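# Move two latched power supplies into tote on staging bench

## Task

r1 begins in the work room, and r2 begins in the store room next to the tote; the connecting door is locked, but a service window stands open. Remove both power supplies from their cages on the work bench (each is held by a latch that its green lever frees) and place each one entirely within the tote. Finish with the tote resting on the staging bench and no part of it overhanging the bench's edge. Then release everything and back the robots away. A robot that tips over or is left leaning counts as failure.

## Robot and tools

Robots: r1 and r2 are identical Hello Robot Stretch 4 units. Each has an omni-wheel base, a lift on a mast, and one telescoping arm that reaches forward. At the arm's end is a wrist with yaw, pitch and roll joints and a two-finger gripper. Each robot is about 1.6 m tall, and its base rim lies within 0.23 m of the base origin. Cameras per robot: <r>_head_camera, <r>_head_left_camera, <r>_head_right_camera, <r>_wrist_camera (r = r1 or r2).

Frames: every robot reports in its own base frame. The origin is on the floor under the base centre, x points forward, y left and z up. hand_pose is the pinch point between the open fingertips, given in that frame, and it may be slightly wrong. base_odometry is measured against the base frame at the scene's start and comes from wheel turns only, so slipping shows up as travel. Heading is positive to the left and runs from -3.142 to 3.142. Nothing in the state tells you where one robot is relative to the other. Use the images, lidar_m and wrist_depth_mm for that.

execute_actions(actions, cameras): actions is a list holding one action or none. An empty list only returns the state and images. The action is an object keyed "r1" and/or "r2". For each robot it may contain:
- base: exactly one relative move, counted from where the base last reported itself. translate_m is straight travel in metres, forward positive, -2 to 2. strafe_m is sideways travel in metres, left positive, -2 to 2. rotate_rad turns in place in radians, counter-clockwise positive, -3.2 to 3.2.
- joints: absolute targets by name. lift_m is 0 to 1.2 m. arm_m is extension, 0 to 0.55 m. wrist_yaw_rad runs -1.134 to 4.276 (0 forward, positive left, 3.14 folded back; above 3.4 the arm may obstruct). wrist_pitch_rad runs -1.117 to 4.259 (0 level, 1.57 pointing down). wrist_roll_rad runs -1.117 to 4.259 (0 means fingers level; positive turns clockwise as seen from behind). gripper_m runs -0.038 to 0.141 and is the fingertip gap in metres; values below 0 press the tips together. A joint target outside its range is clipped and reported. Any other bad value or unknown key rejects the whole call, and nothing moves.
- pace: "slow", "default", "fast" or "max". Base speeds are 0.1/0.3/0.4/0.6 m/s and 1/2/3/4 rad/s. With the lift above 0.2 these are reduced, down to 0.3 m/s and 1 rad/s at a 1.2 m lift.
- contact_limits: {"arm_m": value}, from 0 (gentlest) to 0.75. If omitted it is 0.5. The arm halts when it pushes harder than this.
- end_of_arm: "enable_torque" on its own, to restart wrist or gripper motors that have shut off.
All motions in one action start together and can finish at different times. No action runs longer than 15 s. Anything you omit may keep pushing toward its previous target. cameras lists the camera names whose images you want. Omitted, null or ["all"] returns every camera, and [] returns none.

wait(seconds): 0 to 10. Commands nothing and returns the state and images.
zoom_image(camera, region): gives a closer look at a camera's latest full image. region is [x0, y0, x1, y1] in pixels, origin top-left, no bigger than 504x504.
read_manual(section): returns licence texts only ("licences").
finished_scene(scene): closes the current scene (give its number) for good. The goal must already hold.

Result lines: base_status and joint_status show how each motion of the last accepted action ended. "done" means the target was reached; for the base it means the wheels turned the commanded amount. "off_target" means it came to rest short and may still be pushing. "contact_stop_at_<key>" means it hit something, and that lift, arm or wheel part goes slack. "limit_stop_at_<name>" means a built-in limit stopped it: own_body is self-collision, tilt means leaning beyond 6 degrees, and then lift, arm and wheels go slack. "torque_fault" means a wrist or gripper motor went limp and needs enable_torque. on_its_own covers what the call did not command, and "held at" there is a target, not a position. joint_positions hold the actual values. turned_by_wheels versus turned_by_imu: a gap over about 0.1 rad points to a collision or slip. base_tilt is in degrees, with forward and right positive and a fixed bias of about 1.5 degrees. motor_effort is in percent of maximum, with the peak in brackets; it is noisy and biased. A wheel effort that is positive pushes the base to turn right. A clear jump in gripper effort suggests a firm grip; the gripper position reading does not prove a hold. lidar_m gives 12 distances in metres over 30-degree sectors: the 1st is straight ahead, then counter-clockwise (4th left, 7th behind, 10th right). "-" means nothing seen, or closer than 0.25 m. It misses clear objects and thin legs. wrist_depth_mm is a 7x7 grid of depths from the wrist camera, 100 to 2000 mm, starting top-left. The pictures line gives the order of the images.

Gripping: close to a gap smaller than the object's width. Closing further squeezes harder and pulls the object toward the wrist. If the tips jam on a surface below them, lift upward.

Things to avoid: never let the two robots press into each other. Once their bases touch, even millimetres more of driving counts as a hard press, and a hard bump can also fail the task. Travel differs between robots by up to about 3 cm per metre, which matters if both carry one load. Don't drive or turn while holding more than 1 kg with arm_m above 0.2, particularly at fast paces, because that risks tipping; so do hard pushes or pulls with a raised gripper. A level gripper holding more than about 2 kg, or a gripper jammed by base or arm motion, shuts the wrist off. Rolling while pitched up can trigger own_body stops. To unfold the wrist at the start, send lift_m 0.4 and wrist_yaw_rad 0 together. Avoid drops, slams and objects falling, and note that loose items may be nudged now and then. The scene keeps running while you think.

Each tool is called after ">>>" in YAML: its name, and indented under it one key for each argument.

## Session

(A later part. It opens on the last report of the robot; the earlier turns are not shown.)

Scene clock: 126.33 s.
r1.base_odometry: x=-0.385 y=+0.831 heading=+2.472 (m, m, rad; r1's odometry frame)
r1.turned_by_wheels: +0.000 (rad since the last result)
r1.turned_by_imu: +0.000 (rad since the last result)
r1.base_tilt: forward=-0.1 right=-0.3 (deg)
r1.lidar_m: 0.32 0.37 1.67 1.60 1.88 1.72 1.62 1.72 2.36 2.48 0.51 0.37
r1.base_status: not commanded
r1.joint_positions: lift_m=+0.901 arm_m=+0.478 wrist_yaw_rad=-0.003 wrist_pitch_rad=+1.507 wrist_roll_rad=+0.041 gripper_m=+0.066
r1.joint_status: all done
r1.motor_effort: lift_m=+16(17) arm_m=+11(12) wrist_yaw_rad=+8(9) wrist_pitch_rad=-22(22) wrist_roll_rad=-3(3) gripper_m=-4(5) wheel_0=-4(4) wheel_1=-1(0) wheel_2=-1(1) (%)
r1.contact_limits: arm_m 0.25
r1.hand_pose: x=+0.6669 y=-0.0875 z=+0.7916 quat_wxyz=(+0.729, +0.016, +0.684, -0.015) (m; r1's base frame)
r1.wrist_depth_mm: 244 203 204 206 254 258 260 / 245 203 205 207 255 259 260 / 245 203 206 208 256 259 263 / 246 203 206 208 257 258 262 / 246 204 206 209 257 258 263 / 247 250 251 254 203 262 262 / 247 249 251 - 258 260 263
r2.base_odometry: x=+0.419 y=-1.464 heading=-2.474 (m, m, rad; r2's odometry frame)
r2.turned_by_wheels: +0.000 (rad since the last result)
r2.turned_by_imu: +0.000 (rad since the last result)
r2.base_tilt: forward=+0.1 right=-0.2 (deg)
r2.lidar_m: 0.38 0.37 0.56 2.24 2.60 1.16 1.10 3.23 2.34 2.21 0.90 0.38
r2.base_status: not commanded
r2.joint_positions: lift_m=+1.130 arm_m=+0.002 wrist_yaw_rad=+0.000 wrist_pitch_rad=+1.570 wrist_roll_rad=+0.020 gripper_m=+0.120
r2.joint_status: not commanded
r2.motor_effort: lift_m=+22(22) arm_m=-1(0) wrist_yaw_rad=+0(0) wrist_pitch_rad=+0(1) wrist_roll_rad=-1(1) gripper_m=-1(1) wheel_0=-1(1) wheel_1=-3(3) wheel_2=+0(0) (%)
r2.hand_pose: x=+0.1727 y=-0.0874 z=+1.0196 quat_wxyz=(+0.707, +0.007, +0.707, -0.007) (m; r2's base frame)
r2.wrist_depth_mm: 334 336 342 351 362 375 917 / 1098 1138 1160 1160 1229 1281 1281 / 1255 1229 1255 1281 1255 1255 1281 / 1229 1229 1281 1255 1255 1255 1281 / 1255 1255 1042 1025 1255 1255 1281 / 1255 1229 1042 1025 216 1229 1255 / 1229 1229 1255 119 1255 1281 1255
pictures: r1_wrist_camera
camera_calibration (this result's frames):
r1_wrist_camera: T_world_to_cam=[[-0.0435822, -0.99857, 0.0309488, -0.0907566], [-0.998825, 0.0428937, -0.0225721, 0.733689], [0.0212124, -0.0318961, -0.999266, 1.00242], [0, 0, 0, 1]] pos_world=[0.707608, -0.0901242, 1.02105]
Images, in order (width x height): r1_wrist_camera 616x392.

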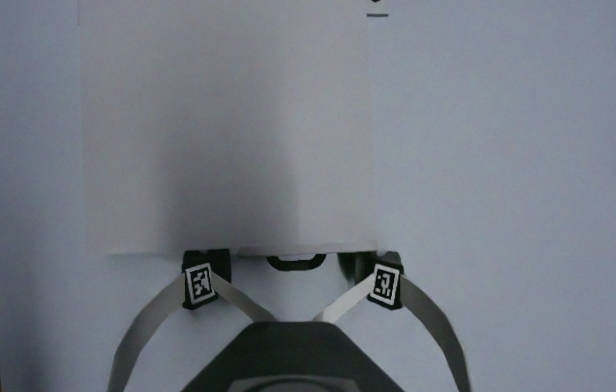

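>>> execute_actions:
  actions:
    - {"r1":{"joints":{"gripper_m":0.02,"lift_m":0.895},"pace":"slow"}}
  cameras: ["r1_wrist_camera"]

>>> zoom_image:
  camera: "r1_wrist_camera"
  region: [170,190,420,330]

Scene clock: 128.47 s.
r1.base_odometry: x=-0.385 y=+0.831 heading=+2.472 (m, m, rad; r1's odometry frame)
r1.turned_by_wheels: +0.000 (rad since the last result)
r1.turned_by_imu: +0.001 (rad since the last result)
r1.base_tilt: forward=-0.1 right=-0.3 (deg)
r1.lidar_m: 0.32 0.34 1.67 1.61 1.85 1.72 1.63 1.73 2.34 2.46 0.53 0.34
r1.base_status: not commanded
r1.joint_positions: lift_m=+0.895 arm_m=+0.478 wrist_yaw_rad=-0.003 wrist_pitch_rad=+1.510 wrist_roll_rad=+0.040 gripper_m=+0.021
r1.joint_status: all done
r1.on_its_own: wrist_pitch_rad is at rest, and its effort (-31) is outside its rest range (-23 to +23)
r1.motor_effort: lift_m=+21(20) arm_m=+11(11) wrist_yaw_rad=+4(8) wrist_pitch_rad=-31(31) wrist_roll_rad=-2(1) gripper_m=-25(24) wheel_0=+0(4) wheel_1=+1(1) wheel_2=-1(1) (%)
r1.hand_pose: x=+0.6662 y=-0.0875 z=+0.7851 quat_wxyz=(+0.728, +0.015, +0.685, -0.015) (m; r1's base frame)
r1.wrist_depth_mm: 234 193 195 196 244 247 248 / 235 193 195 196 245 248 249 / 235 193 196 197 245 248 251 / 236 194 196 198 247 248 251 / 236 239 196 198 246 249 251 / 238 174 241 245 193 250 252 / 239 241 242 - 249 250 254
r2.base_odometry: x=+0.419 y=-1.464 heading=-2.474 (m, m, rad; r2's odometry frame)
r2.turned_by_wheels: +0.000 (rad since the last result)
r2.turned_by_imu: +0.001 (rad since the last result)
r2.base_tilt: forward=+0.0 right=-0.2 (deg)
r2.lidar_m: 0.37 0.36 0.52 2.23 2.61 1.18 1.07 3.25 2.33 2.21 0.89 0.37
r2.base_status: not commanded
r2.joint_positions: lift_m=+1.130 arm_m=+0.002 wrist_yaw_rad=+0.000 wrist_pitch_rad=+1.570 wrist_roll_rad=+0.020 gripper_m=+0.120
r2.joint_status: not commanded
r2.motor_effort: lift_m=+22(22) arm_m=+0(1) wrist_yaw_rad=+0(0) wrist_pitch_rad=+0(1) wrist_roll_rad=+0(0) gripper_m=-1(1) wheel_0=-1(1) wheel_1=-3(3) wheel_2=+0(0) (%)
r2.hand_pose: x=+0.1727 y=-0.0874 z=+1.0196 quat_wxyz=(+0.707, +0.007, +0.707, -0.007) (m; r2's base frame)
r2.wrist_depth_mm: 334 334 343 351 362 373 917 / 1098 1118 1160 1182 1229 1281 1281 / 1255 1255 1255 1281 1255 1255 1281 / 1229 1255 1255 1229 1255 1281 1281 / 1229 1255 1042 1042 1255 1281 1281 / 1229 1229 1025 1025 215 1255 1281 / 1205 1229 1229 119 1281 1255 1255
pictures: r1_wrist_camera
camera_calibration (this result's frames):
r1_wrist_camera: T_world_to_cam=[[-0.0418375, -0.99864, 0.0311229, -0.0918815], [-0.998958, 0.041241, -0.0195673, 0.730333], [0.0182572, -0.0319091, -0.999324, 0.998033], [0, 0, 0, 1]] pos_world=[0.707506, -0.0900298, 1.01451]
Images, in order (width x height): r1_wrist_camera 616x392.

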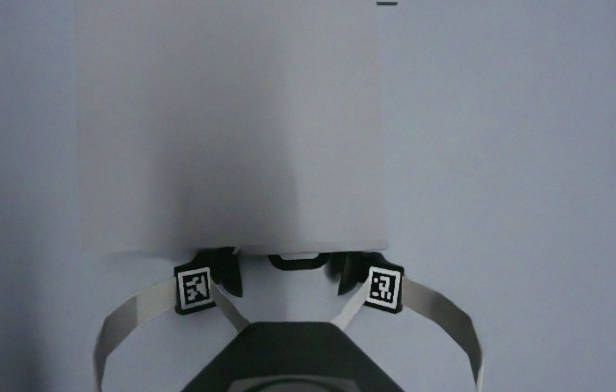

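Region (170, 190, 420, 330) of r1_wrist_camera's 616x392 image, scaled by 2.016; it fills the top 282 rows of this view, and the rest is white.

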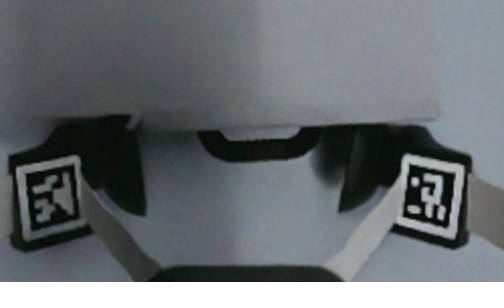

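>>> execute_actions:
  actions:
    - {"r1":{"joints":{"gripper_m":-0.01,"lift_m":0.884},"pace":"slow"}}
  cameras: ["r1_wrist_camera"]

>>> zoom_image:
  camera: "r1_wrist_camera"
  region: [170,190,420,330]

Scene clock: 130.00 s.
r1.base_odometry: x=-0.385 y=+0.831 heading=+2.472 (m, m, rad; r1's odometry frame)
r1.turned_by_wheels: +0.000 (rad since the last result)
r1.turned_by_imu: +0.000 (rad since the last result)
r1.base_tilt: forward=+0.0 right=-0.4 (deg)
r1.lidar_m: 0.31 0.37 1.68 1.60 1.88 1.71 1.63 1.70 2.31 2.45 0.49 0.36
r1.base_status: not commanded
r1.joint_positions: lift_m=+0.884 arm_m=+0.478 wrist_yaw_rad=-0.004 wrist_pitch_rad=+1.513 wrist_roll_rad=+0.040 gripper_m=-0.009
r1.joint_status: all done
r1.on_its_own: wrist_pitch_rad is at rest, and its effort (-38) is outside its rest range (-23 to +23)
r1.motor_effort: lift_m=+18(21) arm_m=+11(11) wrist_yaw_rad=+8(9) wrist_pitch_rad=-38(39) wrist_roll_rad=+1(0) gripper_m=-28(31) wheel_0=-1(1) wheel_1=+1(1) wheel_2=-1(1) (%)
r1.hand_pose: x=+0.6654 y=-0.0875 z=+0.7743 quat_wxyz=(+0.727, +0.016, +0.686, -0.015) (m; r1's base frame)
r1.wrist_depth_mm: 224 183 185 186 235 236 238 / 224 183 186 187 236 236 239 / 226 183 186 187 236 237 240 / 225 184 186 188 236 239 240 / 228 185 187 189 236 239 241 / 229 172 231 236 187 241 244 / 229 232 233 - 238 241 244
r2.base_odometry: x=+0.419 y=-1.464 heading=-2.474 (m, m, rad; r2's odometry frame)
r2.turned_by_wheels: +0.000 (rad since the last result)
r2.turned_by_imu: +0.000 (rad since the last result)
r2.base_tilt: forward=+0.1 right=-0.2 (deg)
r2.lidar_m: 0.38 0.40 0.56 2.24 2.61 1.16 1.09 3.26 2.33 2.23 0.91 0.39
r2.base_status: not commanded
r2.joint_positions: lift_m=+1.130 arm_m=+0.002 wrist_yaw_rad=+0.000 wrist_pitch_rad=+1.570 wrist_roll_rad=+0.020 gripper_m=+0.120
r2.joint_status: not commanded
r2.motor_effort: lift_m=+22(22) arm_m=+0(0) wrist_yaw_rad=+0(0) wrist_pitch_rad=+0(1) wrist_roll_rad=-2(1) gripper_m=+0(0) wheel_0=-1(1) wheel_1=-3(3) wheel_2=+0(0) (%)
r2.hand_pose: x=+0.1727 y=-0.0874 z=+1.0196 quat_wxyz=(+0.707, +0.007, +0.707, -0.007) (m; r2's base frame)
r2.wrist_depth_mm: 332 336 342 351 362 373 917 / 1098 1118 1160 1160 1229 1281 1281 / 1255 1255 1255 1281 1255 1255 1281 / 1229 1255 1255 1281 1255 1255 1281 / 1229 1229 1042 1042 1255 1281 1255 / 1229 1229 1042 1025 216 1255 1281 / 1229 1229 1229 119 1255 1255 1255
pictures: r1_wrist_camera
camera_calibration (this result's frames):
r1_wrist_camera: T_world_to_cam=[[-0.0427734, -0.998597, 0.0312157, -0.0910374], [-0.998959, 0.0422514, -0.0171962, 0.727603], [0.0158531, -0.0319188, -0.999365, 0.988868], [0, 0, 0, 1]] pos_world=[0.707275, -0.0900884, 1.00359]
Images, in order (width x height): r1_wrist_camera 616x392.

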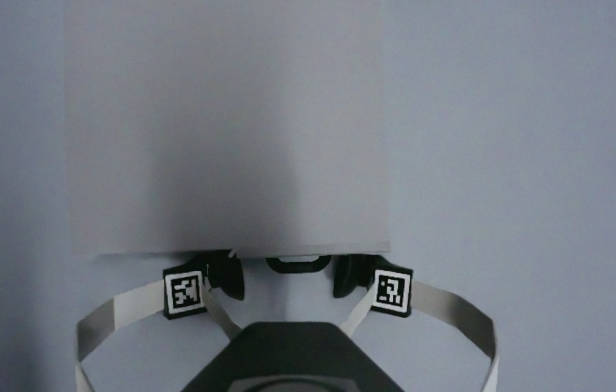

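Region (170, 190, 420, 330) of r1_wrist_camera's 616x392 image, scaled by 2.016; it fills the top 282 rows of this view, and the rest is white.

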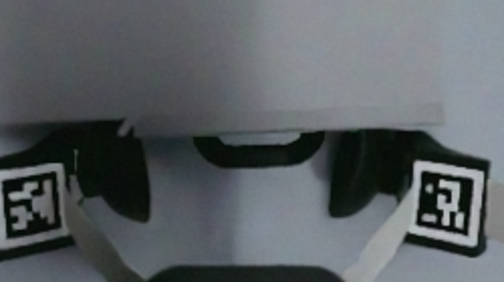

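>>> execute_actions:
  actions:
    - {"r1":{"joints":{"gripper_m":-0.038,"lift_m":0.876},"pace":"slow"}}
  cameras: []

>>> execute_actions:
  actions:
    - {"r1":{"joints":{"arm_m":0.462},"pace":"slow"}}
  cameras: ["r1_wrist_camera"]

>>> zoom_image:
  camera: "r1_wrist_camera"
  region: [170,190,420,330]

Scene clock: 131.40 s.
r1.base_odometry: x=-0.385 y=+0.831 heading=+2.472 (m, m, rad; r1's odometry frame)
r1.turned_by_wheels: +0.000 (rad since the last result)
r1.turned_by_imu: +0.000 (rad since the last result)
r1.base_tilt: forward=-0.2 right=-0.3 (deg)
r1.lidar_m: 0.33 0.35 1.68 1.63 1.86 1.72 1.62 1.71 2.32 2.46 0.49 0.36
r1.base_status: not commanded
r1.joint_positions: lift_m=+0.876 arm_m=+0.478 wrist_yaw_rad=-0.004 wrist_pitch_rad=+1.514 wrist_roll_rad=+0.040 gripper_m=-0.037
r1.joint_status: all done
r1.on_its_own: wrist_pitch_rad is at rest, and its effort (-41) is outside its rest range (-23 to +23)
r1.motor_effort: lift_m=+17(19) arm_m=+11(11) wrist_yaw_rad=+10(12) wrist_pitch_rad=-41(43) wrist_roll_rad=-1(1) gripper_m=-32(31) wheel_0=-1(0) wheel_1=+1(1) wheel_2=-2(2) (%)
r1.hand_pose: x=+0.6650 y=-0.0875 z=+0.7665 quat_wxyz=(+0.727, +0.016, +0.687, -0.015) (m; r1's base frame)
r1.wrist_depth_mm: 175 175 178 180 227 230 233 / 176 177 178 180 229 230 233 / 219 177 178 181 229 233 234 / 221 178 179 181 229 232 233 / 220 179 181 182 230 233 236 / 222 166 209 228 180 234 236 / 221 226 226 - 232 234 237
r2.base_odometry: x=+0.419 y=-1.464 heading=-2.474 (m, m, rad; r2's odometry frame)
r2.turned_by_wheels: +0.000 (rad since the last result)
r2.turned_by_imu: +0.000 (rad since the last result)
r2.base_tilt: forward=+0.2 right=-0.3 (deg)
r2.lidar_m: 0.36 0.38 0.52 2.24 2.57 1.16 1.08 3.20 2.32 2.21 0.87 0.39
r2.base_status: not commanded
r2.joint_positions: lift_m=+1.130 arm_m=+0.002 wrist_yaw_rad=+0.000 wrist_pitch_rad=+1.570 wrist_roll_rad=+0.020 gripper_m=+0.120
r2.joint_status: not commanded
r2.motor_effort: lift_m=+22(22) arm_m=-1(0) wrist_yaw_rad=+0(0) wrist_pitch_rad=-1(1) wrist_roll_rad=-1(0) gripper_m=+0(2) wheel_0=-1(1) wheel_1=-3(3) wheel_2=+0(0) (%)
r2.hand_pose: x=+0.1727 y=-0.0874 z=+1.0196 quat_wxyz=(+0.707, +0.007, +0.707, -0.007) (m; r2's base frame)
r2.wrist_depth_mm: 334 336 342 349 362 373 917 / 1118 1138 1182 1182 1229 1255 1281 / 1255 1255 1255 1255 1281 1281 1281 / 1229 1229 1255 1281 1229 1255 1281 / 1229 1255 1025 1042 1281 1281 1281 / 1229 1229 1042 1025 215 1255 1255 / 1229 1229 1255 119 1229 1255 1255
pictures: none
No camera images: the call's "cameras" was empty. Leave "cameras" out to get every camera's image.

Scene clock: 132.67 s.
r1.base_odometry: x=-0.385 y=+0.831 heading=+2.472 (m, m, rad; r1's odometry frame)
r1.turned_by_wheels: +0.000 (rad since the last result)
r1.turned_by_imu: -0.001 (rad since the last result)
r1.base_tilt: forward=-0.1 right=-0.4 (deg)
r1.lidar_m: 0.32 0.36 1.68 1.62 1.89 1.73 1.65 1.71 2.33 2.46 0.45 0.34
r1.base_status: not commanded
r1.joint_positions: lift_m=+0.876 arm_m=+0.464 wrist_yaw_rad=-0.001 wrist_pitch_rad=+1.500 wrist_roll_rad=+0.040 gripper_m=-0.037
r1.joint_status: all done
r1.motor_effort: lift_m=+18(19) arm_m=-9(11) wrist_yaw_rad=-1(11) wrist_pitch_rad=+0(40) wrist_roll_rad=-1(3) gripper_m=-17(33) wheel_0=-4(8) wheel_1=-1(4) wheel_2=-2(5) (%)
r1.hand_pose: x=+0.6548 y=-0.0874 z=+0.7666 quat_wxyz=(+0.732, +0.015, +0.682, -0.014) (m; r1's base frame)
r1.wrist_depth_mm: 181 182 184 187 236 237 241 / 181 182 185 186 236 237 240 / 224 182 185 187 235 238 240 / 223 182 185 187 236 238 241 / 224 227 229 191 236 237 239 / 225 225 181 200 180 238 240 / 224 225 229 - 235 236 239
r2.base_odometry: x=+0.419 y=-1.464 heading=-2.474 (m, m, rad; r2's odometry frame)
r2.turned_by_wheels: +0.000 (rad since the last result)
r2.turned_by_imu: +0.000 (rad since the last result)
r2.base_tilt: forward=+0.1 right=-0.2 (deg)
r2.lidar_m: 0.36 0.39 0.55 2.24 2.59 1.14 1.08 3.23 2.31 2.21 0.87 0.40
r2.base_status: not commanded
r2.joint_positions: lift_m=+1.130 arm_m=+0.002 wrist_yaw_rad=+0.000 wrist_pitch_rad=+1.570 wrist_roll_rad=+0.020 gripper_m=+0.120
r2.joint_status: not commanded
r2.motor_effort: lift_m=+22(22) arm_m=+0(1) wrist_yaw_rad=+0(0) wrist_pitch_rad=-1(1) wrist_roll_rad=-1(2) gripper_m=-1(0) wheel_0=-1(1) wheel_1=-3(3) wheel_2=+0(0) (%)
r2.hand_pose: x=+0.1727 y=-0.0874 z=+1.0196 quat_wxyz=(+0.707, +0.007, +0.707, -0.007) (m; r2's base frame)
r2.wrist_depth_mm: 332 336 342 351 359 373 917 / 1098 1138 1182 1182 1229 1281 1281 / 1255 1229 1255 1255 1281 1255 1255 / 1229 1255 1281 1229 1255 1281 1255 / 1229 1229 1042 1042 1281 1255 1281 / 1229 1229 1042 1025 216 1255 1255 / 1205 1229 1229 119 1255 1255 1255
pictures: r1_wrist_camera
camera_calibration (this result's frames):
r1_wrist_camera: T_world_to_cam=[[-0.0404119, -0.998712, 0.030691, -0.0923541], [-0.998774, 0.0394973, -0.0298419, 0.726191], [0.0285912, -0.0318593, -0.999083, 0.972755], [0, 0, 0, 1]] pos_world=[0.693756, -0.0899264, 0.996369]
Images, in order (width x height): r1_wrist_camera 616x392.

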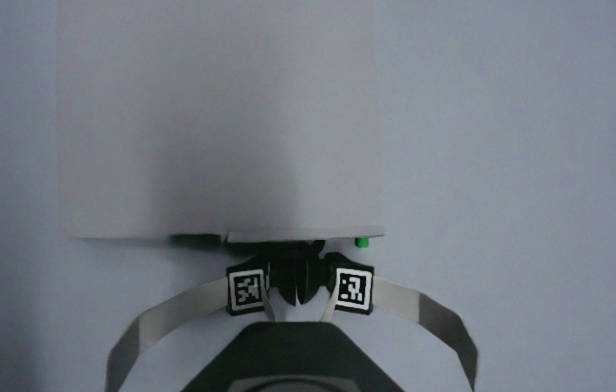

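Region (170, 190, 420, 330) of r1_wrist_camera's 616x392 image, scaled by 2.016; it fills the top 282 rows of this view, and the rest is white.

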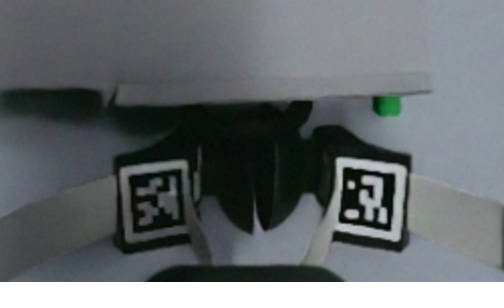

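>>> execute_actions:
  actions:
    - {"r1":{"joints":{"arm_m":0.43,"lift_m":0.93,"gripper_m":0.062,"wrist_roll_rad":-0.01}}}
  cameras: ["r1_head_right_camera"]

Scene clock: 134.97 s.
r1.base_odometry: x=-0.385 y=+0.831 heading=+2.472 (m, m, rad; r1's odometry frame)
r1.turned_by_wheels: +0.000 (rad since the last result)
r1.turned_by_imu: +0.001 (rad since the last result)
r1.base_tilt: forward=-0.1 right=-0.3 (deg)
r1.lidar_m: 0.32 0.34 1.69 1.61 1.88 1.71 1.63 1.71 2.33 2.46 0.45 0.35
r1.base_status: not commanded
r1.joint_positions: lift_m=+0.930 arm_m=+0.432 wrist_yaw_rad=+0.000 wrist_pitch_rad=+1.500 wrist_roll_rad=-0.010 gripper_m=+0.062
r1.joint_status: all done
r1.motor_effort: lift_m=+23(25) arm_m=-9(10) wrist_yaw_rad=-1(0) wrist_pitch_rad=-2(6) wrist_roll_rad=+1(3) gripper_m=-3(19) wheel_0=-3(5) wheel_1=+0(1) wheel_2=+0(2) (%)
r1.hand_pose: x=+0.6228 y=-0.0874 z=+0.8202 quat_wxyz=(+0.732, -0.004, +0.682, +0.003) (m; r1's base frame)
r1.wrist_depth_mm: 274 234 234 237 286 291 293 / 273 233 235 236 286 287 293 / 273 232 234 236 286 287 291 / 274 277 279 283 285 289 291 / 274 278 278 285 286 290 291 / 274 276 278 282 198 289 293 / 273 277 278 - 286 289 294
r2.base_odometry: x=+0.419 y=-1.464 heading=-2.474 (m, m, rad; r2's odometry frame)
r2.turned_by_wheels: +0.000 (rad since the last result)
r2.turned_by_imu: +0.001 (rad since the last result)
r2.base_tilt: forward=+0.2 right=-0.2 (deg)
r2.lidar_m: 0.36 0.39 0.54 2.24 2.62 1.18 1.09 3.23 2.32 2.21 0.87 0.40
r2.base_status: not commanded
r2.joint_positions: lift_m=+1.130 arm_m=+0.002 wrist_yaw_rad=+0.000 wrist_pitch_rad=+1.570 wrist_roll_rad=+0.020 gripper_m=+0.120
r2.joint_status: not commanded
r2.motor_effort: lift_m=+22(22) arm_m=-1(0) wrist_yaw_rad=+1(0) wrist_pitch_rad=-1(0) wrist_roll_rad=-1(0) gripper_m=-1(1) wheel_0=-1(1) wheel_1=-3(3) wheel_2=+0(0) (%)
r2.hand_pose: x=+0.1727 y=-0.0874 z=+1.0196 quat_wxyz=(+0.707, +0.007, +0.707, -0.007) (m; r2's base frame)
r2.wrist_depth_mm: 334 334 342 351 362 373 917 / 1098 1118 1160 1182 1205 1281 1281 / 1255 1229 1255 1281 1255 1255 1281 / 1229 1229 1255 1255 1255 1281 1255 / 1255 1229 1025 1042 1255 1255 1255 / 1255 1255 1025 1025 215 1255 1255 / 1229 1229 1229 119 1255 1255 1255
pictures: r1_head_right_camera
Images, in order (width x height): r1_head_right_camera 420x672.

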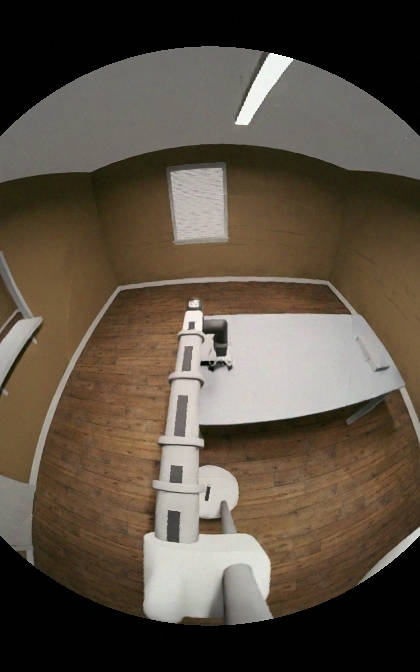

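>>> execute_actions:
  actions:
    - {"r1":{"joints":{"arm_m":0.0},"base":{"strafe_m":0.52},"pace":"max"}}
  cameras: []

>>> execute_actions:
  actions:
    - {"r1":{"joints":{"lift_m":0.4},"base":{"rotate_rad":3.11},"pace":"max"}}
  cameras: ["r1_head_left_camera"]

Scene clock: 138.37 s.
r1.base_odometry: x=-0.707 y=+0.423 heading=+2.472 (m, m, rad; r1's odometry frame)
r1.turned_by_wheels: +0.000 (rad since the last result)
r1.turned_by_imu: -0.001 (rad since the last result)
r1.base_tilt: forward=-0.1 right=-0.4 (deg)
r1.lidar_m: 3.08 1.91 1.12 1.10 1.37 1.71 1.64 1.70 2.39 1.44 0.53 0.55
r1.base_status: done
r1.joint_positions: lift_m=+0.930 arm_m=+0.002 wrist_yaw_rad=+0.000 wrist_pitch_rad=+1.500 wrist_roll_rad=-0.010 gripper_m=+0.062
r1.joint_status: all done
r1.motor_effort: lift_m=+22(23) arm_m=-9(8) wrist_yaw_rad=-1(3) wrist_pitch_rad=-2(3) wrist_roll_rad=-3(3) gripper_m=-3(2) wheel_0=+1(12) wheel_1=-1(6) wheel_2=+1(2) (%)
r1.hand_pose: x=+0.1936 y=-0.0874 z=+0.8203 quat_wxyz=(+0.732, -0.004, +0.682, +0.003) (m; r1's base frame)
r1.wrist_depth_mm: 1008 1008 1008 1025 1025 1078 1098 / 1008 991 1008 1008 1060 1042 488 / 1025 1025 1042 1025 1042 1060 1042 / 991 1008 1008 1060 1042 1060 1078 / 991 1008 820 820 1042 1060 1060 / 991 1008 820 820 198 1042 1060 / 991 1008 809 - 1060 1042 1078
r2.base_odometry: x=+0.419 y=-1.464 heading=-2.474 (m, m, rad; r2's odometry frame)
r2.turned_by_wheels: +0.000 (rad since the last result)
r2.turned_by_imu: +0.001 (rad since the last result)
r2.base_tilt: forward=+0.1 right=-0.2 (deg)
r2.lidar_m: 0.38 0.37 0.54 2.20 2.61 1.16 1.09 3.24 2.33 2.21 0.89 0.39
r2.base_status: not commanded
r2.joint_positions: lift_m=+1.130 arm_m=+0.002 wrist_yaw_rad=+0.000 wrist_pitch_rad=+1.570 wrist_roll_rad=+0.020 gripper_m=+0.120
r2.joint_status: not commanded
r2.motor_effort: lift_m=+22(22) arm_m=+0(1) wrist_yaw_rad=+0(0) wrist_pitch_rad=-1(1) wrist_roll_rad=+0(2) gripper_m=-1(0) wheel_0=-1(1) wheel_1=-3(3) wheel_2=+0(0) (%)
r2.hand_pose: x=+0.1727 y=-0.0874 z=+1.0196 quat_wxyz=(+0.707, +0.007, +0.707, -0.007) (m; r2's base frame)
r2.wrist_depth_mm: 334 336 343 351 362 375 917 / 1098 1138 1160 1182 1255 1255 1281 / 1255 1255 1229 1255 1281 1255 1281 / 1255 1229 1281 1255 1281 1255 1255 / 1255 1229 1025 1042 1281 1255 1281 / 1229 1229 1025 1042 216 1255 1281 / 1229 1205 1255 119 1255 1255 1255
pictures: none
No camera images: the call's "cameras" was empty. Leave "cameras" out to get every camera's image.

Scene clock: 141.37 s.
r1.base_odometry: x=-0.707 y=+0.423 heading=-0.701 (m, m, rad; r1's odometry frame)
r1.turned_by_wheels: +3.110 (rad since the last result)
r1.turned_by_imu: +3.149 (rad since the last result)
r1.base_tilt: forward=-0.1 right=-0.4 (deg)
r1.lidar_m: 1.64 1.70 2.27 1.61 0.53 0.55 3.14 1.97 1.13 1.12 1.35 1.74
r1.base_status: done
r1.joint_positions: lift_m=+0.400 arm_m=+0.002 wrist_yaw_rad=+0.000 wrist_pitch_rad=+1.500 wrist_roll_rad=-0.010 gripper_m=+0.062
r1.joint_status: all done
r1.motor_effort: lift_m=+19(19) arm_m=-9(9) wrist_yaw_rad=-2(3) wrist_pitch_rad=-1(1) wrist_roll_rad=-2(2) gripper_m=-1(3) wheel_0=-2(5) wheel_1=+0(2) wheel_2=-1(6) (%)
r1.hand_pose: x=+0.1938 y=-0.0874 z=+0.2905 quat_wxyz=(+0.732, -0.004, +0.682, +0.003) (m; r1's base frame)
r1.wrist_depth_mm: 500 504 508 517 521 525 525 / 504 504 504 512 521 525 530 / 500 500 508 521 512 525 535 / 500 504 508 512 521 525 530 / 500 304 301 364 525 530 525 / 298 298 298 303 198 530 530 / 294 296 300 - 525 530 530
r2.base_odometry: x=+0.419 y=-1.464 heading=-2.474 (m, m, rad; r2's odometry frame)
r2.turned_by_wheels: +0.000 (rad since the last result)
r2.turned_by_imu: +0.001 (rad since the last result)
r2.base_tilt: forward=+0.0 right=-0.1 (deg)
r2.lidar_m: 0.37 0.38 0.55 2.24 2.60 1.17 1.09 3.23 2.34 2.23 0.89 0.41
r2.base_status: not commanded
r2.joint_positions: lift_m=+1.130 arm_m=+0.002 wrist_yaw_rad=+0.000 wrist_pitch_rad=+1.570 wrist_roll_rad=+0.020 gripper_m=+0.120
r2.joint_status: not commanded
r2.motor_effort: lift_m=+22(22) arm_m=-1(1) wrist_yaw_rad=+0(0) wrist_pitch_rad=-2(2) wrist_roll_rad=+2(1) gripper_m=-1(1) wheel_0=-1(1) wheel_1=-3(3) wheel_2=+0(0) (%)
r2.hand_pose: x=+0.1727 y=-0.0874 z=+1.0196 quat_wxyz=(+0.707, +0.007, +0.707, -0.007) (m; r2's base frame)
r2.wrist_depth_mm: 332 338 342 349 362 370 917 / 1098 1138 1160 1182 1229 1281 1308 / 1255 1229 1255 1255 1255 1281 1281 / 1229 1255 1229 1229 1255 1281 1255 / 1255 1255 1042 1042 1255 1255 1255 / 1205 1255 1042 1025 215 1255 1255 / 1205 1229 1229 119 1255 1255 1255
pictures: r1_head_left_camera
Images, in order (width x height): r1_head_left_camera 420x672.

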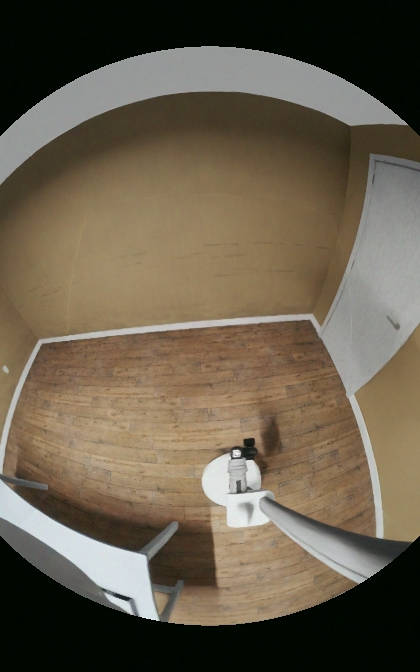

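>>> execute_actions:
  actions:
    - {"r1":{"base":{"translate_m":-1.46},"pace":"max"}}
  cameras: []

>>> execute_actions:
  actions:
    - {"r1":{"base":{"strafe_m":1.9},"joints":{"lift_m":0.95},"pace":"max"}}
  cameras: ["r1_head_camera"]

Scene clock: 145.73 s.
r1.base_odometry: x=-1.823 y=+1.365 heading=-0.701 (m, m, rad; r1's odometry frame)
r1.turned_by_wheels: +0.000 (rad since the last result)
r1.turned_by_imu: -0.001 (rad since the last result)
r1.base_tilt: forward=+0.0 right=-0.4 (deg)
r1.lidar_m: 3.11 0.51 0.49 1.24 2.49 1.66 1.62 1.67 1.47 1.37 1.19 1.59
r1.base_status: done
r1.joint_positions: lift_m=+0.400 arm_m=+0.002 wrist_yaw_rad=+0.000 wrist_pitch_rad=+1.500 wrist_roll_rad=-0.010 gripper_m=+0.062
r1.joint_status: not commanded
r1.motor_effort: lift_m=+19(19) arm_m=-9(9) wrist_yaw_rad=-1(3) wrist_pitch_rad=-1(2) wrist_roll_rad=+0(2) gripper_m=-3(4) wheel_0=+1(5) wheel_1=+1(4) wheel_2=-1(14) (%)
r1.hand_pose: x=+0.1937 y=-0.0874 z=+0.2905 quat_wxyz=(+0.732, -0.004, +0.682, +0.003) (m; r1's base frame)
r1.wrist_depth_mm: 496 504 508 521 521 530 530 / 496 504 508 517 521 530 530 / 496 504 517 512 521 530 530 / 500 504 508 512 521 525 530 / 496 304 301 364 525 525 535 / 297 297 300 303 198 530 535 / 294 296 297 - 521 530 539
r2.base_odometry: x=+0.419 y=-1.464 heading=-2.474 (m, m, rad; r2's odometry frame)
r2.turned_by_wheels: +0.000 (rad since the last result)
r2.turned_by_imu: +0.001 (rad since the last result)
r2.base_tilt: forward=+0.2 right=-0.2 (deg)
r2.lidar_m: 0.37 0.37 0.53 2.22 2.60 1.17 1.09 3.24 2.33 2.21 0.89 0.39
r2.base_status: not commanded
r2.joint_positions: lift_m=+1.130 arm_m=+0.002 wrist_yaw_rad=+0.000 wrist_pitch_rad=+1.570 wrist_roll_rad=+0.020 gripper_m=+0.120
r2.joint_status: not commanded
r2.motor_effort: lift_m=+22(22) arm_m=+0(0) wrist_yaw_rad=+0(0) wrist_pitch_rad=-1(1) wrist_roll_rad=-1(1) gripper_m=-1(1) wheel_0=-1(1) wheel_1=-3(3) wheel_2=+0(0) (%)
r2.hand_pose: x=+0.1727 y=-0.0874 z=+1.0196 quat_wxyz=(+0.707, +0.007, +0.707, -0.007) (m; r2's base frame)
r2.wrist_depth_mm: 334 336 342 351 359 375 917 / 1098 1138 1160 1205 1205 1255 1281 / 1255 1255 1255 1255 1255 1255 1281 / 1255 1229 1229 1281 1255 1281 1255 / 1255 1229 1025 1042 1255 1255 1255 / 1229 1255 1025 1025 215 1255 1281 / 1205 1255 1229 119 1255 1255 1255
pictures: none
No camera images: the call's "cameras" was empty. Leave "cameras" out to get every camera's image.

Scene clock: 150.67 s.
r1.base_odometry: x=-0.597 y=+2.817 heading=-0.701 (m, m, rad; r1's odometry frame)
r1.turned_by_wheels: +0.000 (rad since the last result)
r1.turned_by_imu: -0.003 (rad since the last result)
r1.base_tilt: forward=-0.1 right=-0.3 (deg)
r1.lidar_m: 0.25 1.51 1.08 1.03 1.03 1.39 1.74 1.80 2.36 1.25 0.38 0.25
r1.base_status: done
r1.joint_positions: lift_m=+0.950 arm_m=+0.002 wrist_yaw_rad=+0.000 wrist_pitch_rad=+1.500 wrist_roll_rad=-0.010 gripper_m=+0.062
r1.joint_status: all done
r1.motor_effort: lift_m=+20(25) arm_m=-9(9) wrist_yaw_rad=-1(2) wrist_pitch_rad=-1(1) wrist_roll_rad=-2(2) gripper_m=-2(2) wheel_0=+1(13) wheel_1=+1(13) wheel_2=-1(1) (%)
r1.hand_pose: x=+0.1937 y=-0.0874 z=+0.8404 quat_wxyz=(+0.732, -0.004, +0.682, +0.003) (m; r1's base frame)
r1.wrist_depth_mm: 991 1025 301 306 309 312 314 / 1025 1060 304 304 309 314 315 / 1008 1042 1025 304 310 314 319 / 1042 1042 1025 1060 1060 1060 1098 / 1008 1008 842 866 1060 1078 1098 / 1042 1042 820 831 199 1098 1098 / 1008 1025 854 - 1078 1078 1078
r2.base_odometry: x=+0.419 y=-1.464 heading=-2.474 (m, m, rad; r2's odometry frame)
r2.turned_by_wheels: +0.000 (rad since the last result)
r2.turned_by_imu: +0.001 (rad since the last result)
r2.base_tilt: forward=+0.1 right=-0.2 (deg)
r2.lidar_m: 0.38 0.39 0.54 2.27 2.61 1.14 1.08 3.24 2.32 2.21 0.88 0.39
r2.base_status: not commanded
r2.joint_positions: lift_m=+1.130 arm_m=+0.002 wrist_yaw_rad=+0.000 wrist_pitch_rad=+1.570 wrist_roll_rad=+0.020 gripper_m=+0.120
r2.joint_status: not commanded
r2.motor_effort: lift_m=+22(22) arm_m=+0(1) wrist_yaw_rad=+0(0) wrist_pitch_rad=-1(1) wrist_roll_rad=-1(2) gripper_m=-1(0) wheel_0=-1(1) wheel_1=-3(3) wheel_2=+0(0) (%)
r2.hand_pose: x=+0.1727 y=-0.0874 z=+1.0196 quat_wxyz=(+0.707, +0.007, +0.707, -0.007) (m; r2's base frame)
r2.wrist_depth_mm: 332 334 342 351 362 375 917 / 1098 1138 1182 1182 1255 1255 1281 / 1229 1229 1255 1255 1255 1255 1281 / 1229 1255 1255 1281 1255 1255 1281 / 1255 1255 1042 1042 1255 1281 1229 / 1229 1229 1025 1025 216 1281 1281 / 1229 1229 1229 119 1255 1255 1255
pictures: r1_head_camera
Images, in order (width x height): r1_head_camera 420x560.

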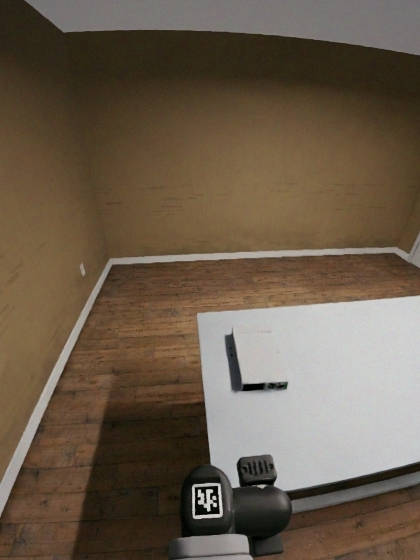

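>>> execute_actions:
  actions:
    - {"r1":{"base":{"strafe_m":-0.195},"joints":{"arm_m":0.33},"pace":"fast"}}
  cameras: ["r1_wrist_camera"]

Scene clock: 152.57 s.
r1.base_odometry: x=-0.723 y=+2.668 heading=-0.701 (m, m, rad; r1's odometry frame)
r1.turned_by_wheels: +0.000 (rad since the last result)
r1.turned_by_imu: +0.001 (rad since the last result)
r1.base_tilt: forward=-0.1 right=-0.4 (deg)
r1.lidar_m: 0.25 0.27 1.29 1.21 1.25 1.68 1.72 1.78 2.36 1.33 0.40 0.28
r1.base_status: done
r1.joint_positions: lift_m=+0.950 arm_m=+0.328 wrist_yaw_rad=+0.000 wrist_pitch_rad=+1.500 wrist_roll_rad=-0.010 gripper_m=+0.062
r1.joint_status: all done
r1.motor_effort: lift_m=+20(20) arm_m=+9(6) wrist_yaw_rad=-1(3) wrist_pitch_rad=-2(1) wrist_roll_rad=+0(1) gripper_m=+0(3) wheel_0=+0(5) wheel_1=+2(7) wheel_2=+0(3) (%)
r1.hand_pose: x=+0.5198 y=-0.0874 z=+0.8404 quat_wxyz=(+0.732, -0.004, +0.682, +0.003) (m; r1's base frame)
r1.wrist_depth_mm: 294 252 255 256 307 310 314 / 293 253 255 257 309 310 314 / 294 252 255 257 306 309 314 / 296 298 300 304 306 310 315 / 294 296 298 304 307 310 314 / 293 297 300 303 198 309 315 / 294 297 300 - 307 310 312
r2.base_odometry: x=+0.419 y=-1.464 heading=-2.474 (m, m, rad; r2's odometry frame)
r2.turned_by_wheels: +0.000 (rad since the last result)
r2.turned_by_imu: +0.000 (rad since the last result)
r2.base_tilt: forward=+0.1 right=-0.1 (deg)
r2.lidar_m: 0.37 0.39 0.54 2.25 2.58 1.17 1.08 3.24 2.30 2.21 0.87 0.40
r2.base_status: not commanded
r2.joint_positions: lift_m=+1.130 arm_m=+0.002 wrist_yaw_rad=+0.000 wrist_pitch_rad=+1.570 wrist_roll_rad=+0.020 gripper_m=+0.120
r2.joint_status: not commanded
r2.motor_effort: lift_m=+22(22) arm_m=+0(0) wrist_yaw_rad=+0(0) wrist_pitch_rad=-1(0) wrist_roll_rad=+1(1) gripper_m=-2(1) wheel_0=-1(1) wheel_1=-3(3) wheel_2=+0(0) (%)
r2.hand_pose: x=+0.1727 y=-0.0874 z=+1.0196 quat_wxyz=(+0.707, +0.007, +0.707, -0.007) (m; r2's base frame)
r2.wrist_depth_mm: 334 334 342 349 362 375 917 / 1098 1138 1182 1160 1229 1281 1281 / 1281 1255 1229 1229 1255 1281 1308 / 1229 1255 1255 1255 1255 1255 1255 / 1255 1255 1042 1042 1255 1281 1281 / 1255 1255 1042 1025 215 1281 1255 / 1229 1205 1255 119 1255 1255 1255
pictures: r1_wrist_camera
camera_calibration (this result's frames):
r1_wrist_camera: T_world_to_cam=[[0.0102295, -0.999362, 0.0342251, -0.129409], [-0.999486, -0.0112586, -0.0300144, 0.589663], [0.0303806, -0.0339004, -0.998963, 1.04919], [0, 0, 0, 1]] pos_world=[0.558808, -0.08712, 1.07023]
Images, in order (width x height): r1_wrist_camera 616x392.

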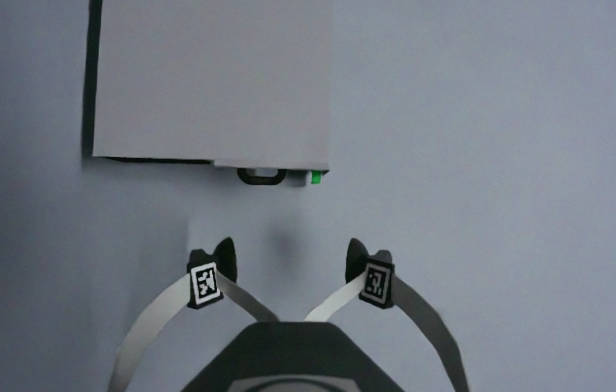

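>>> execute_actions:
  actions:
    - {"r1":{"base":{"strafe_m":0.009},"joints":{"arm_m":0.352,"lift_m":0.906,"wrist_roll_rad":0.02}}}
  cameras: []

>>> execute_actions:
  actions:
    - {"r1":{"joints":{"arm_m":0.376},"pace":"slow","contact_limits":{"arm_m":0.15}}}
  cameras: ["r1_wrist_camera"]

>>> zoom_image:
  camera: "r1_wrist_camera"
  region: [170,190,420,330]

Scene clock: 153.97 s.
r1.base_odometry: x=-0.717 y=+2.675 heading=-0.701 (m, m, rad; r1's odometry frame)
r1.turned_by_wheels: +0.000 (rad since the last result)
r1.turned_by_imu: +0.000 (rad since the last result)
r1.base_tilt: forward=+0.0 right=-0.4 (deg)
r1.lidar_m: 0.25 0.28 1.27 1.19 1.27 1.66 1.70 1.76 2.32 1.36 0.42 0.28
r1.base_status: done
r1.joint_positions: lift_m=+0.906 arm_m=+0.350 wrist_yaw_rad=+0.000 wrist_pitch_rad=+1.500 wrist_roll_rad=+0.020 gripper_m=+0.062
r1.joint_status: all done
r1.motor_effort: lift_m=+17(19) arm_m=+9(9) wrist_yaw_rad=-2(3) wrist_pitch_rad=-2(1) wrist_roll_rad=-1(2) gripper_m=-2(3) wheel_0=+0(7) wheel_1=-1(5) wheel_2=+0(1) (%)
r1.hand_pose: x=+0.5417 y=-0.0874 z=+0.7967 quat_wxyz=(+0.732, +0.007, +0.682, -0.007) (m; r1's base frame)
r1.wrist_depth_mm: 252 210 212 213 263 266 268 / 251 210 212 215 263 266 268 / 251 211 211 214 262 264 268 / 252 253 213 215 262 266 268 / 252 254 256 262 263 266 268 / 252 255 256 260 198 264 267 / 252 255 256 - 263 266 268
r2.base_odometry: x=+0.419 y=-1.464 heading=-2.474 (m, m, rad; r2's odometry frame)
r2.turned_by_wheels: +0.000 (rad since the last result)
r2.turned_by_imu: +0.000 (rad since the last result)
r2.base_tilt: forward=+0.1 right=-0.2 (deg)
r2.lidar_m: 0.35 0.37 0.55 2.24 2.59 1.15 1.05 3.25 2.30 2.23 0.90 0.39
r2.base_status: not commanded
r2.joint_positions: lift_m=+1.130 arm_m=+0.002 wrist_yaw_rad=+0.000 wrist_pitch_rad=+1.570 wrist_roll_rad=+0.020 gripper_m=+0.120
r2.joint_status: not commanded
r2.motor_effort: lift_m=+22(22) arm_m=-1(0) wrist_yaw_rad=+0(0) wrist_pitch_rad=-1(1) wrist_roll_rad=+0(0) gripper_m=-1(1) wheel_0=-1(1) wheel_1=-3(3) wheel_2=+0(0) (%)
r2.hand_pose: x=+0.1727 y=-0.0874 z=+1.0196 quat_wxyz=(+0.707, +0.007, +0.707, -0.007) (m; r2's base frame)
r2.wrist_depth_mm: 334 336 343 351 362 373 917 / 1098 1138 1182 1160 1229 1281 1281 / 1255 1255 1255 1281 1255 1281 1281 / 1229 1255 1255 1255 1255 1255 1281 / 1229 1229 1025 1042 1255 1255 1281 / 1229 1229 1025 1042 216 1281 1255 / 1255 1229 1229 119 1255 1281 1255
pictures: none
No camera images: the call's "cameras" was empty. Leave "cameras" out to get every camera's image.

Scene clock: 155.23 s.
r1.base_odometry: x=-0.717 y=+2.675 heading=-0.701 (m, m, rad; r1's odometry frame)
r1.turned_by_wheels: +0.000 (rad since the last result)
r1.turned_by_imu: +0.000 (rad since the last result)
r1.base_tilt: forward=+0.0 right=-0.4 (deg)
r1.lidar_m: 0.25 0.26 1.27 1.21 1.22 1.63 1.71 1.78 2.35 1.35 0.40 0.29
r1.base_status: not commanded
r1.joint_positions: lift_m=+0.906 arm_m=+0.374 wrist_yaw_rad=+0.000 wrist_pitch_rad=+1.500 wrist_roll_rad=+0.020 gripper_m=+0.062
r1.joint_status: all done
r1.motor_effort: lift_m=+17(17) arm_m=+9(9) wrist_yaw_rad=-2(2) wrist_pitch_rad=-2(2) wrist_roll_rad=+1(1) gripper_m=-2(3) wheel_0=+0(0) wheel_1=-1(1) wheel_2=+0(0) (%)
r1.contact_limits: arm_m 0.15
r1.hand_pose: x=+0.5657 y=-0.0874 z=+0.7967 quat_wxyz=(+0.732, +0.007, +0.682, -0.007) (m; r1's base frame)
r1.wrist_depth_mm: 251 209 211 215 262 265 267 / 251 209 211 213 264 265 268 / 249 209 211 213 263 266 267 / 250 209 211 214 264 265 267 / 252 254 213 220 263 266 268 / 252 254 257 259 198 266 268 / 251 254 256 - 263 265 270
r2.base_odometry: x=+0.419 y=-1.464 heading=-2.474 (m, m, rad; r2's odometry frame)
r2.turned_by_wheels: +0.000 (rad since the last result)
r2.turned_by_imu: +0.000 (rad since the last result)
r2.base_tilt: forward=+0.1 right=-0.2 (deg)
r2.lidar_m: 0.36 0.37 0.54 2.25 2.60 1.16 1.09 3.22 2.32 2.23 0.87 0.39
r2.base_status: not commanded
r2.joint_positions: lift_m=+1.130 arm_m=+0.002 wrist_yaw_rad=+0.000 wrist_pitch_rad=+1.570 wrist_roll_rad=+0.020 gripper_m=+0.120
r2.joint_status: not commanded
r2.motor_effort: lift_m=+22(22) arm_m=+0(1) wrist_yaw_rad=+0(0) wrist_pitch_rad=-1(1) wrist_roll_rad=+0(1) gripper_m=-1(1) wheel_0=-1(1) wheel_1=-3(3) wheel_2=+0(0) (%)
r2.hand_pose: x=+0.1727 y=-0.0874 z=+1.0196 quat_wxyz=(+0.707, +0.007, +0.707, -0.007) (m; r2's base frame)
r2.wrist_depth_mm: 332 336 342 353 362 375 917 / 1098 1138 1160 1160 1229 1281 1281 / 1255 1229 1255 1281 1281 1281 1255 / 1229 1255 1229 1255 1281 1255 1255 / 1255 1255 1042 1042 1255 1255 1255 / 1229 1229 1025 1042 215 1255 1281 / 1229 1255 1229 119 1255 1255 1255
pictures: r1_wrist_camera
camera_calibration (this result's frames):
r1_wrist_camera: T_world_to_cam=[[-0.0194193, -0.999295, 0.0321355, -0.109942], [-0.999384, 0.0184616, -0.0298331, 0.63662], [0.0292188, -0.032695, -0.999038, 1.00489], [0, 0, 0, 1]] pos_world=[0.604732, -0.0887622, 1.02645]
Images, in order (width x height): r1_wrist_camera 616x392.

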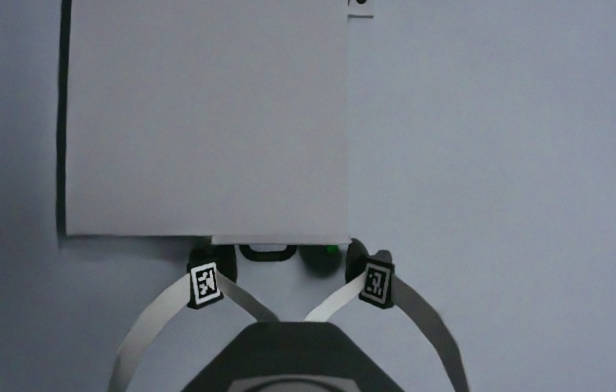

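Region (170, 190, 420, 330) of r1_wrist_camera's 616x392 image, scaled by 2.016; it fills the top 282 rows of this view, and the rest is white.

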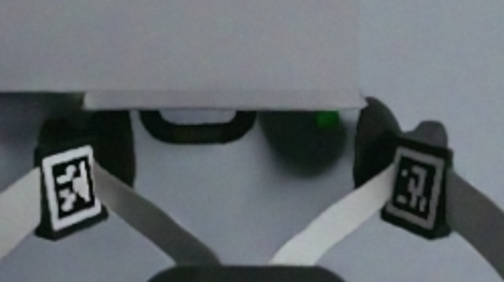

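>>> execute_actions:
  actions:
    - {"r1":{"base":{"strafe_m":0.009},"joints":{"gripper_m":0.040},"pace":"slow"}}
  cameras: []

>>> execute_actions:
  actions:
    - {"r1":{"joints":{"arm_m":0.388},"pace":"slow","contact_limits":{"arm_m":0.25}}}
  cameras: ["r1_wrist_camera"]

>>> zoom_image:
  camera: "r1_wrist_camera"
  region: [170,190,420,330]

Scene clock: 157.00 s.
r1.base_odometry: x=-0.711 y=+2.681 heading=-0.701 (m, m, rad; r1's odometry frame)
r1.turned_by_wheels: +0.000 (rad since the last result)
r1.turned_by_imu: +0.000 (rad since the last result)
r1.base_tilt: forward=+0.0 right=-0.4 (deg)
r1.lidar_m: 0.25 0.25 1.25 1.18 1.23 1.65 1.71 1.75 2.33 1.33 0.39 0.27
r1.base_status: done
r1.joint_positions: lift_m=+0.906 arm_m=+0.374 wrist_yaw_rad=+0.000 wrist_pitch_rad=+1.501 wrist_roll_rad=+0.020 gripper_m=+0.040
r1.joint_status: all done
r1.motor_effort: lift_m=+17(18) arm_m=+9(9) wrist_yaw_rad=+0(3) wrist_pitch_rad=-3(6) wrist_roll_rad=-2(2) gripper_m=-6(6) wheel_0=-2(7) wheel_1=-1(2) wheel_2=-1(2) (%)
r1.hand_pose: x=+0.5655 y=-0.0874 z=+0.7967 quat_wxyz=(+0.731, +0.007, +0.682, -0.007) (m; r1's base frame)
r1.wrist_depth_mm: 251 209 212 213 262 265 268 / 251 209 212 213 263 266 266 / 251 209 211 213 264 264 268 / 251 209 212 213 262 266 270 / 251 254 212 216 263 267 268 / 252 254 213 259 197 265 268 / 253 252 256 - 264 266 267
r2.base_odometry: x=+0.419 y=-1.464 heading=-2.474 (m, m, rad; r2's odometry frame)
r2.turned_by_wheels: +0.000 (rad since the last result)
r2.turned_by_imu: +0.000 (rad since the last result)
r2.base_tilt: forward=+0.1 right=-0.2 (deg)
r2.lidar_m: 0.36 0.38 0.53 2.26 2.63 1.15 1.08 3.23 2.33 2.21 0.89 0.38
r2.base_status: not commanded
r2.joint_positions: lift_m=+1.130 arm_m=+0.002 wrist_yaw_rad=+0.000 wrist_pitch_rad=+1.570 wrist_roll_rad=+0.020 gripper_m=+0.120
r2.joint_status: not commanded
r2.motor_effort: lift_m=+22(22) arm_m=+0(0) wrist_yaw_rad=+0(0) wrist_pitch_rad=-1(1) wrist_roll_rad=+0(0) gripper_m=-2(0) wheel_0=-1(1) wheel_1=-3(3) wheel_2=+0(0) (%)
r2.hand_pose: x=+0.1727 y=-0.0874 z=+1.0196 quat_wxyz=(+0.707, +0.007, +0.707, -0.007) (m; r2's base frame)
r2.wrist_depth_mm: 332 336 340 351 362 375 931 / 1098 1138 1182 1182 1229 1281 1281 / 1255 1255 1255 1281 1255 1281 1308 / 1229 1229 1255 1255 1281 1255 1255 / 1229 1255 1042 1042 1281 1255 1255 / 1255 1229 1025 1025 215 1255 1281 / 1229 1229 1229 119 1229 1255 1281
pictures: none
No camera images: the call's "cameras" was empty. Leave "cameras" out to get every camera's image.

Scene clock: 157.97 s.
r1.base_odometry: x=-0.711 y=+2.682 heading=-0.702 (m, m, rad; r1's odometry frame)
r1.turned_by_wheels: +0.000 (rad since the last result)
r1.turned_by_imu: +0.000 (rad since the last result)
r1.base_tilt: forward=+0.0 right=-0.3 (deg)
r1.lidar_m: 0.25 0.26 1.29 1.20 1.23 1.66 1.71 1.78 2.31 1.34 0.42 0.27
r1.base_status: not commanded
r1.joint_positions: lift_m=+0.906 arm_m=+0.386 wrist_yaw_rad=-0.005 wrist_pitch_rad=+1.516 wrist_roll_rad=+0.020 gripper_m=+0.040
r1.joint_status: all done
r1.on_its_own: wrist_yaw_rad is at rest, and its effort (+15) is outside its rest range (-13 to +13); wrist_pitch_rad is at rest, and its effort (-46) is outside its rest range (-23 to +23)
r1.motor_effort: lift_m=+17(17) arm_m=+13(14) wrist_yaw_rad=+15(14) wrist_pitch_rad=-46(47) wrist_roll_rad=-2(0) gripper_m=-6(6) wheel_0=-2(3) wheel_1=+0(1) wheel_2=-4(5) (%)
r1.contact_limits: arm_m 0.25
r1.hand_pose: x=+0.5719 y=-0.0875 z=+0.7964 quat_wxyz=(+0.726, +0.009, +0.687, -0.009) (m; r1's base frame)
r1.wrist_depth_mm: 247 206 208 210 258 263 266 / 248 206 208 211 258 262 264 / 249 208 208 211 259 264 265 / 250 208 209 213 262 264 267 / 250 252 211 214 262 266 268 / 252 254 198 259 192 265 268 / 252 255 256 - 263 268 270
r2.base_odometry: x=+0.419 y=-1.464 heading=-2.474 (m, m, rad; r2's odometry frame)
r2.turned_by_wheels: +0.000 (rad since the last result)
r2.turned_by_imu: +0.000 (rad since the last result)
r2.base_tilt: forward=+0.1 right=-0.2 (deg)
r2.lidar_m: 0.37 0.39 0.54 2.26 2.60 1.17 1.08 3.23 2.30 2.22 0.89 0.41
r2.base_status: not commanded
r2.joint_positions: lift_m=+1.130 arm_m=+0.002 wrist_yaw_rad=+0.000 wrist_pitch_rad=+1.570 wrist_roll_rad=+0.020 gripper_m=+0.120
r2.joint_status: not commanded
r2.motor_effort: lift_m=+22(22) arm_m=+0(1) wrist_yaw_rad=+0(0) wrist_pitch_rad=-1(1) wrist_roll_rad=+0(1) gripper_m=-1(1) wheel_0=-1(1) wheel_1=-3(3) wheel_2=+0(0) (%)
r2.hand_pose: x=+0.1727 y=-0.0874 z=+1.0196 quat_wxyz=(+0.707, +0.007, +0.707, -0.007) (m; r2's base frame)
r2.wrist_depth_mm: 334 336 342 351 364 375 917 / 1098 1118 1182 1182 1229 1255 1281 / 1255 1255 1255 1255 1281 1281 1255 / 1229 1255 1255 1281 1255 1281 1281 / 1229 1229 1025 1042 1255 1255 1281 / 1229 1229 1025 1042 215 1229 1255 / 1205 1229 1255 119 1281 1229 1255
pictures: r1_wrist_camera
camera_calibration (this result's frames):
r1_wrist_camera: T_world_to_cam=[[-0.0248309, -0.999166, 0.0324182, -0.107017], [-0.999605, 0.0243895, -0.0139395, 0.630786], [0.0131372, -0.0327515, -0.999377, 1.01388], [0, 0, 0, 1]] pos_world=[0.614561, -0.0891063, 1.02551]
Images, in order (width x height): r1_wrist_camera 616x392.

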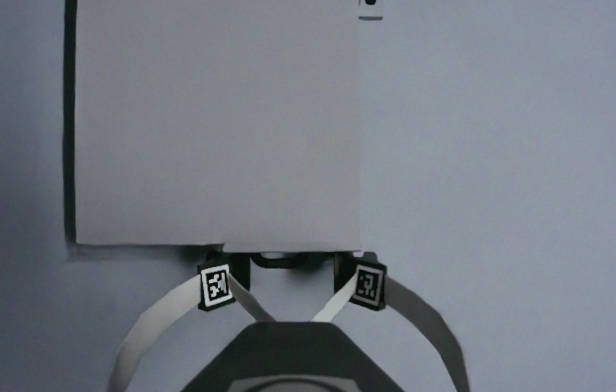

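Region (170, 190, 420, 330) of r1_wrist_camera's 616x392 image, scaled by 2.016; it fills the top 282 rows of this view, and the rest is white.

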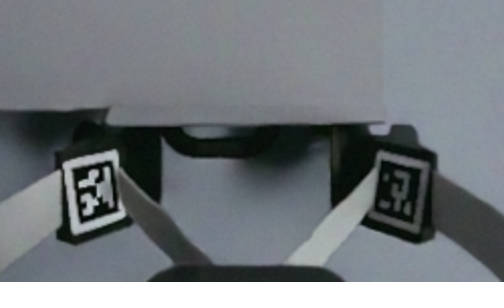

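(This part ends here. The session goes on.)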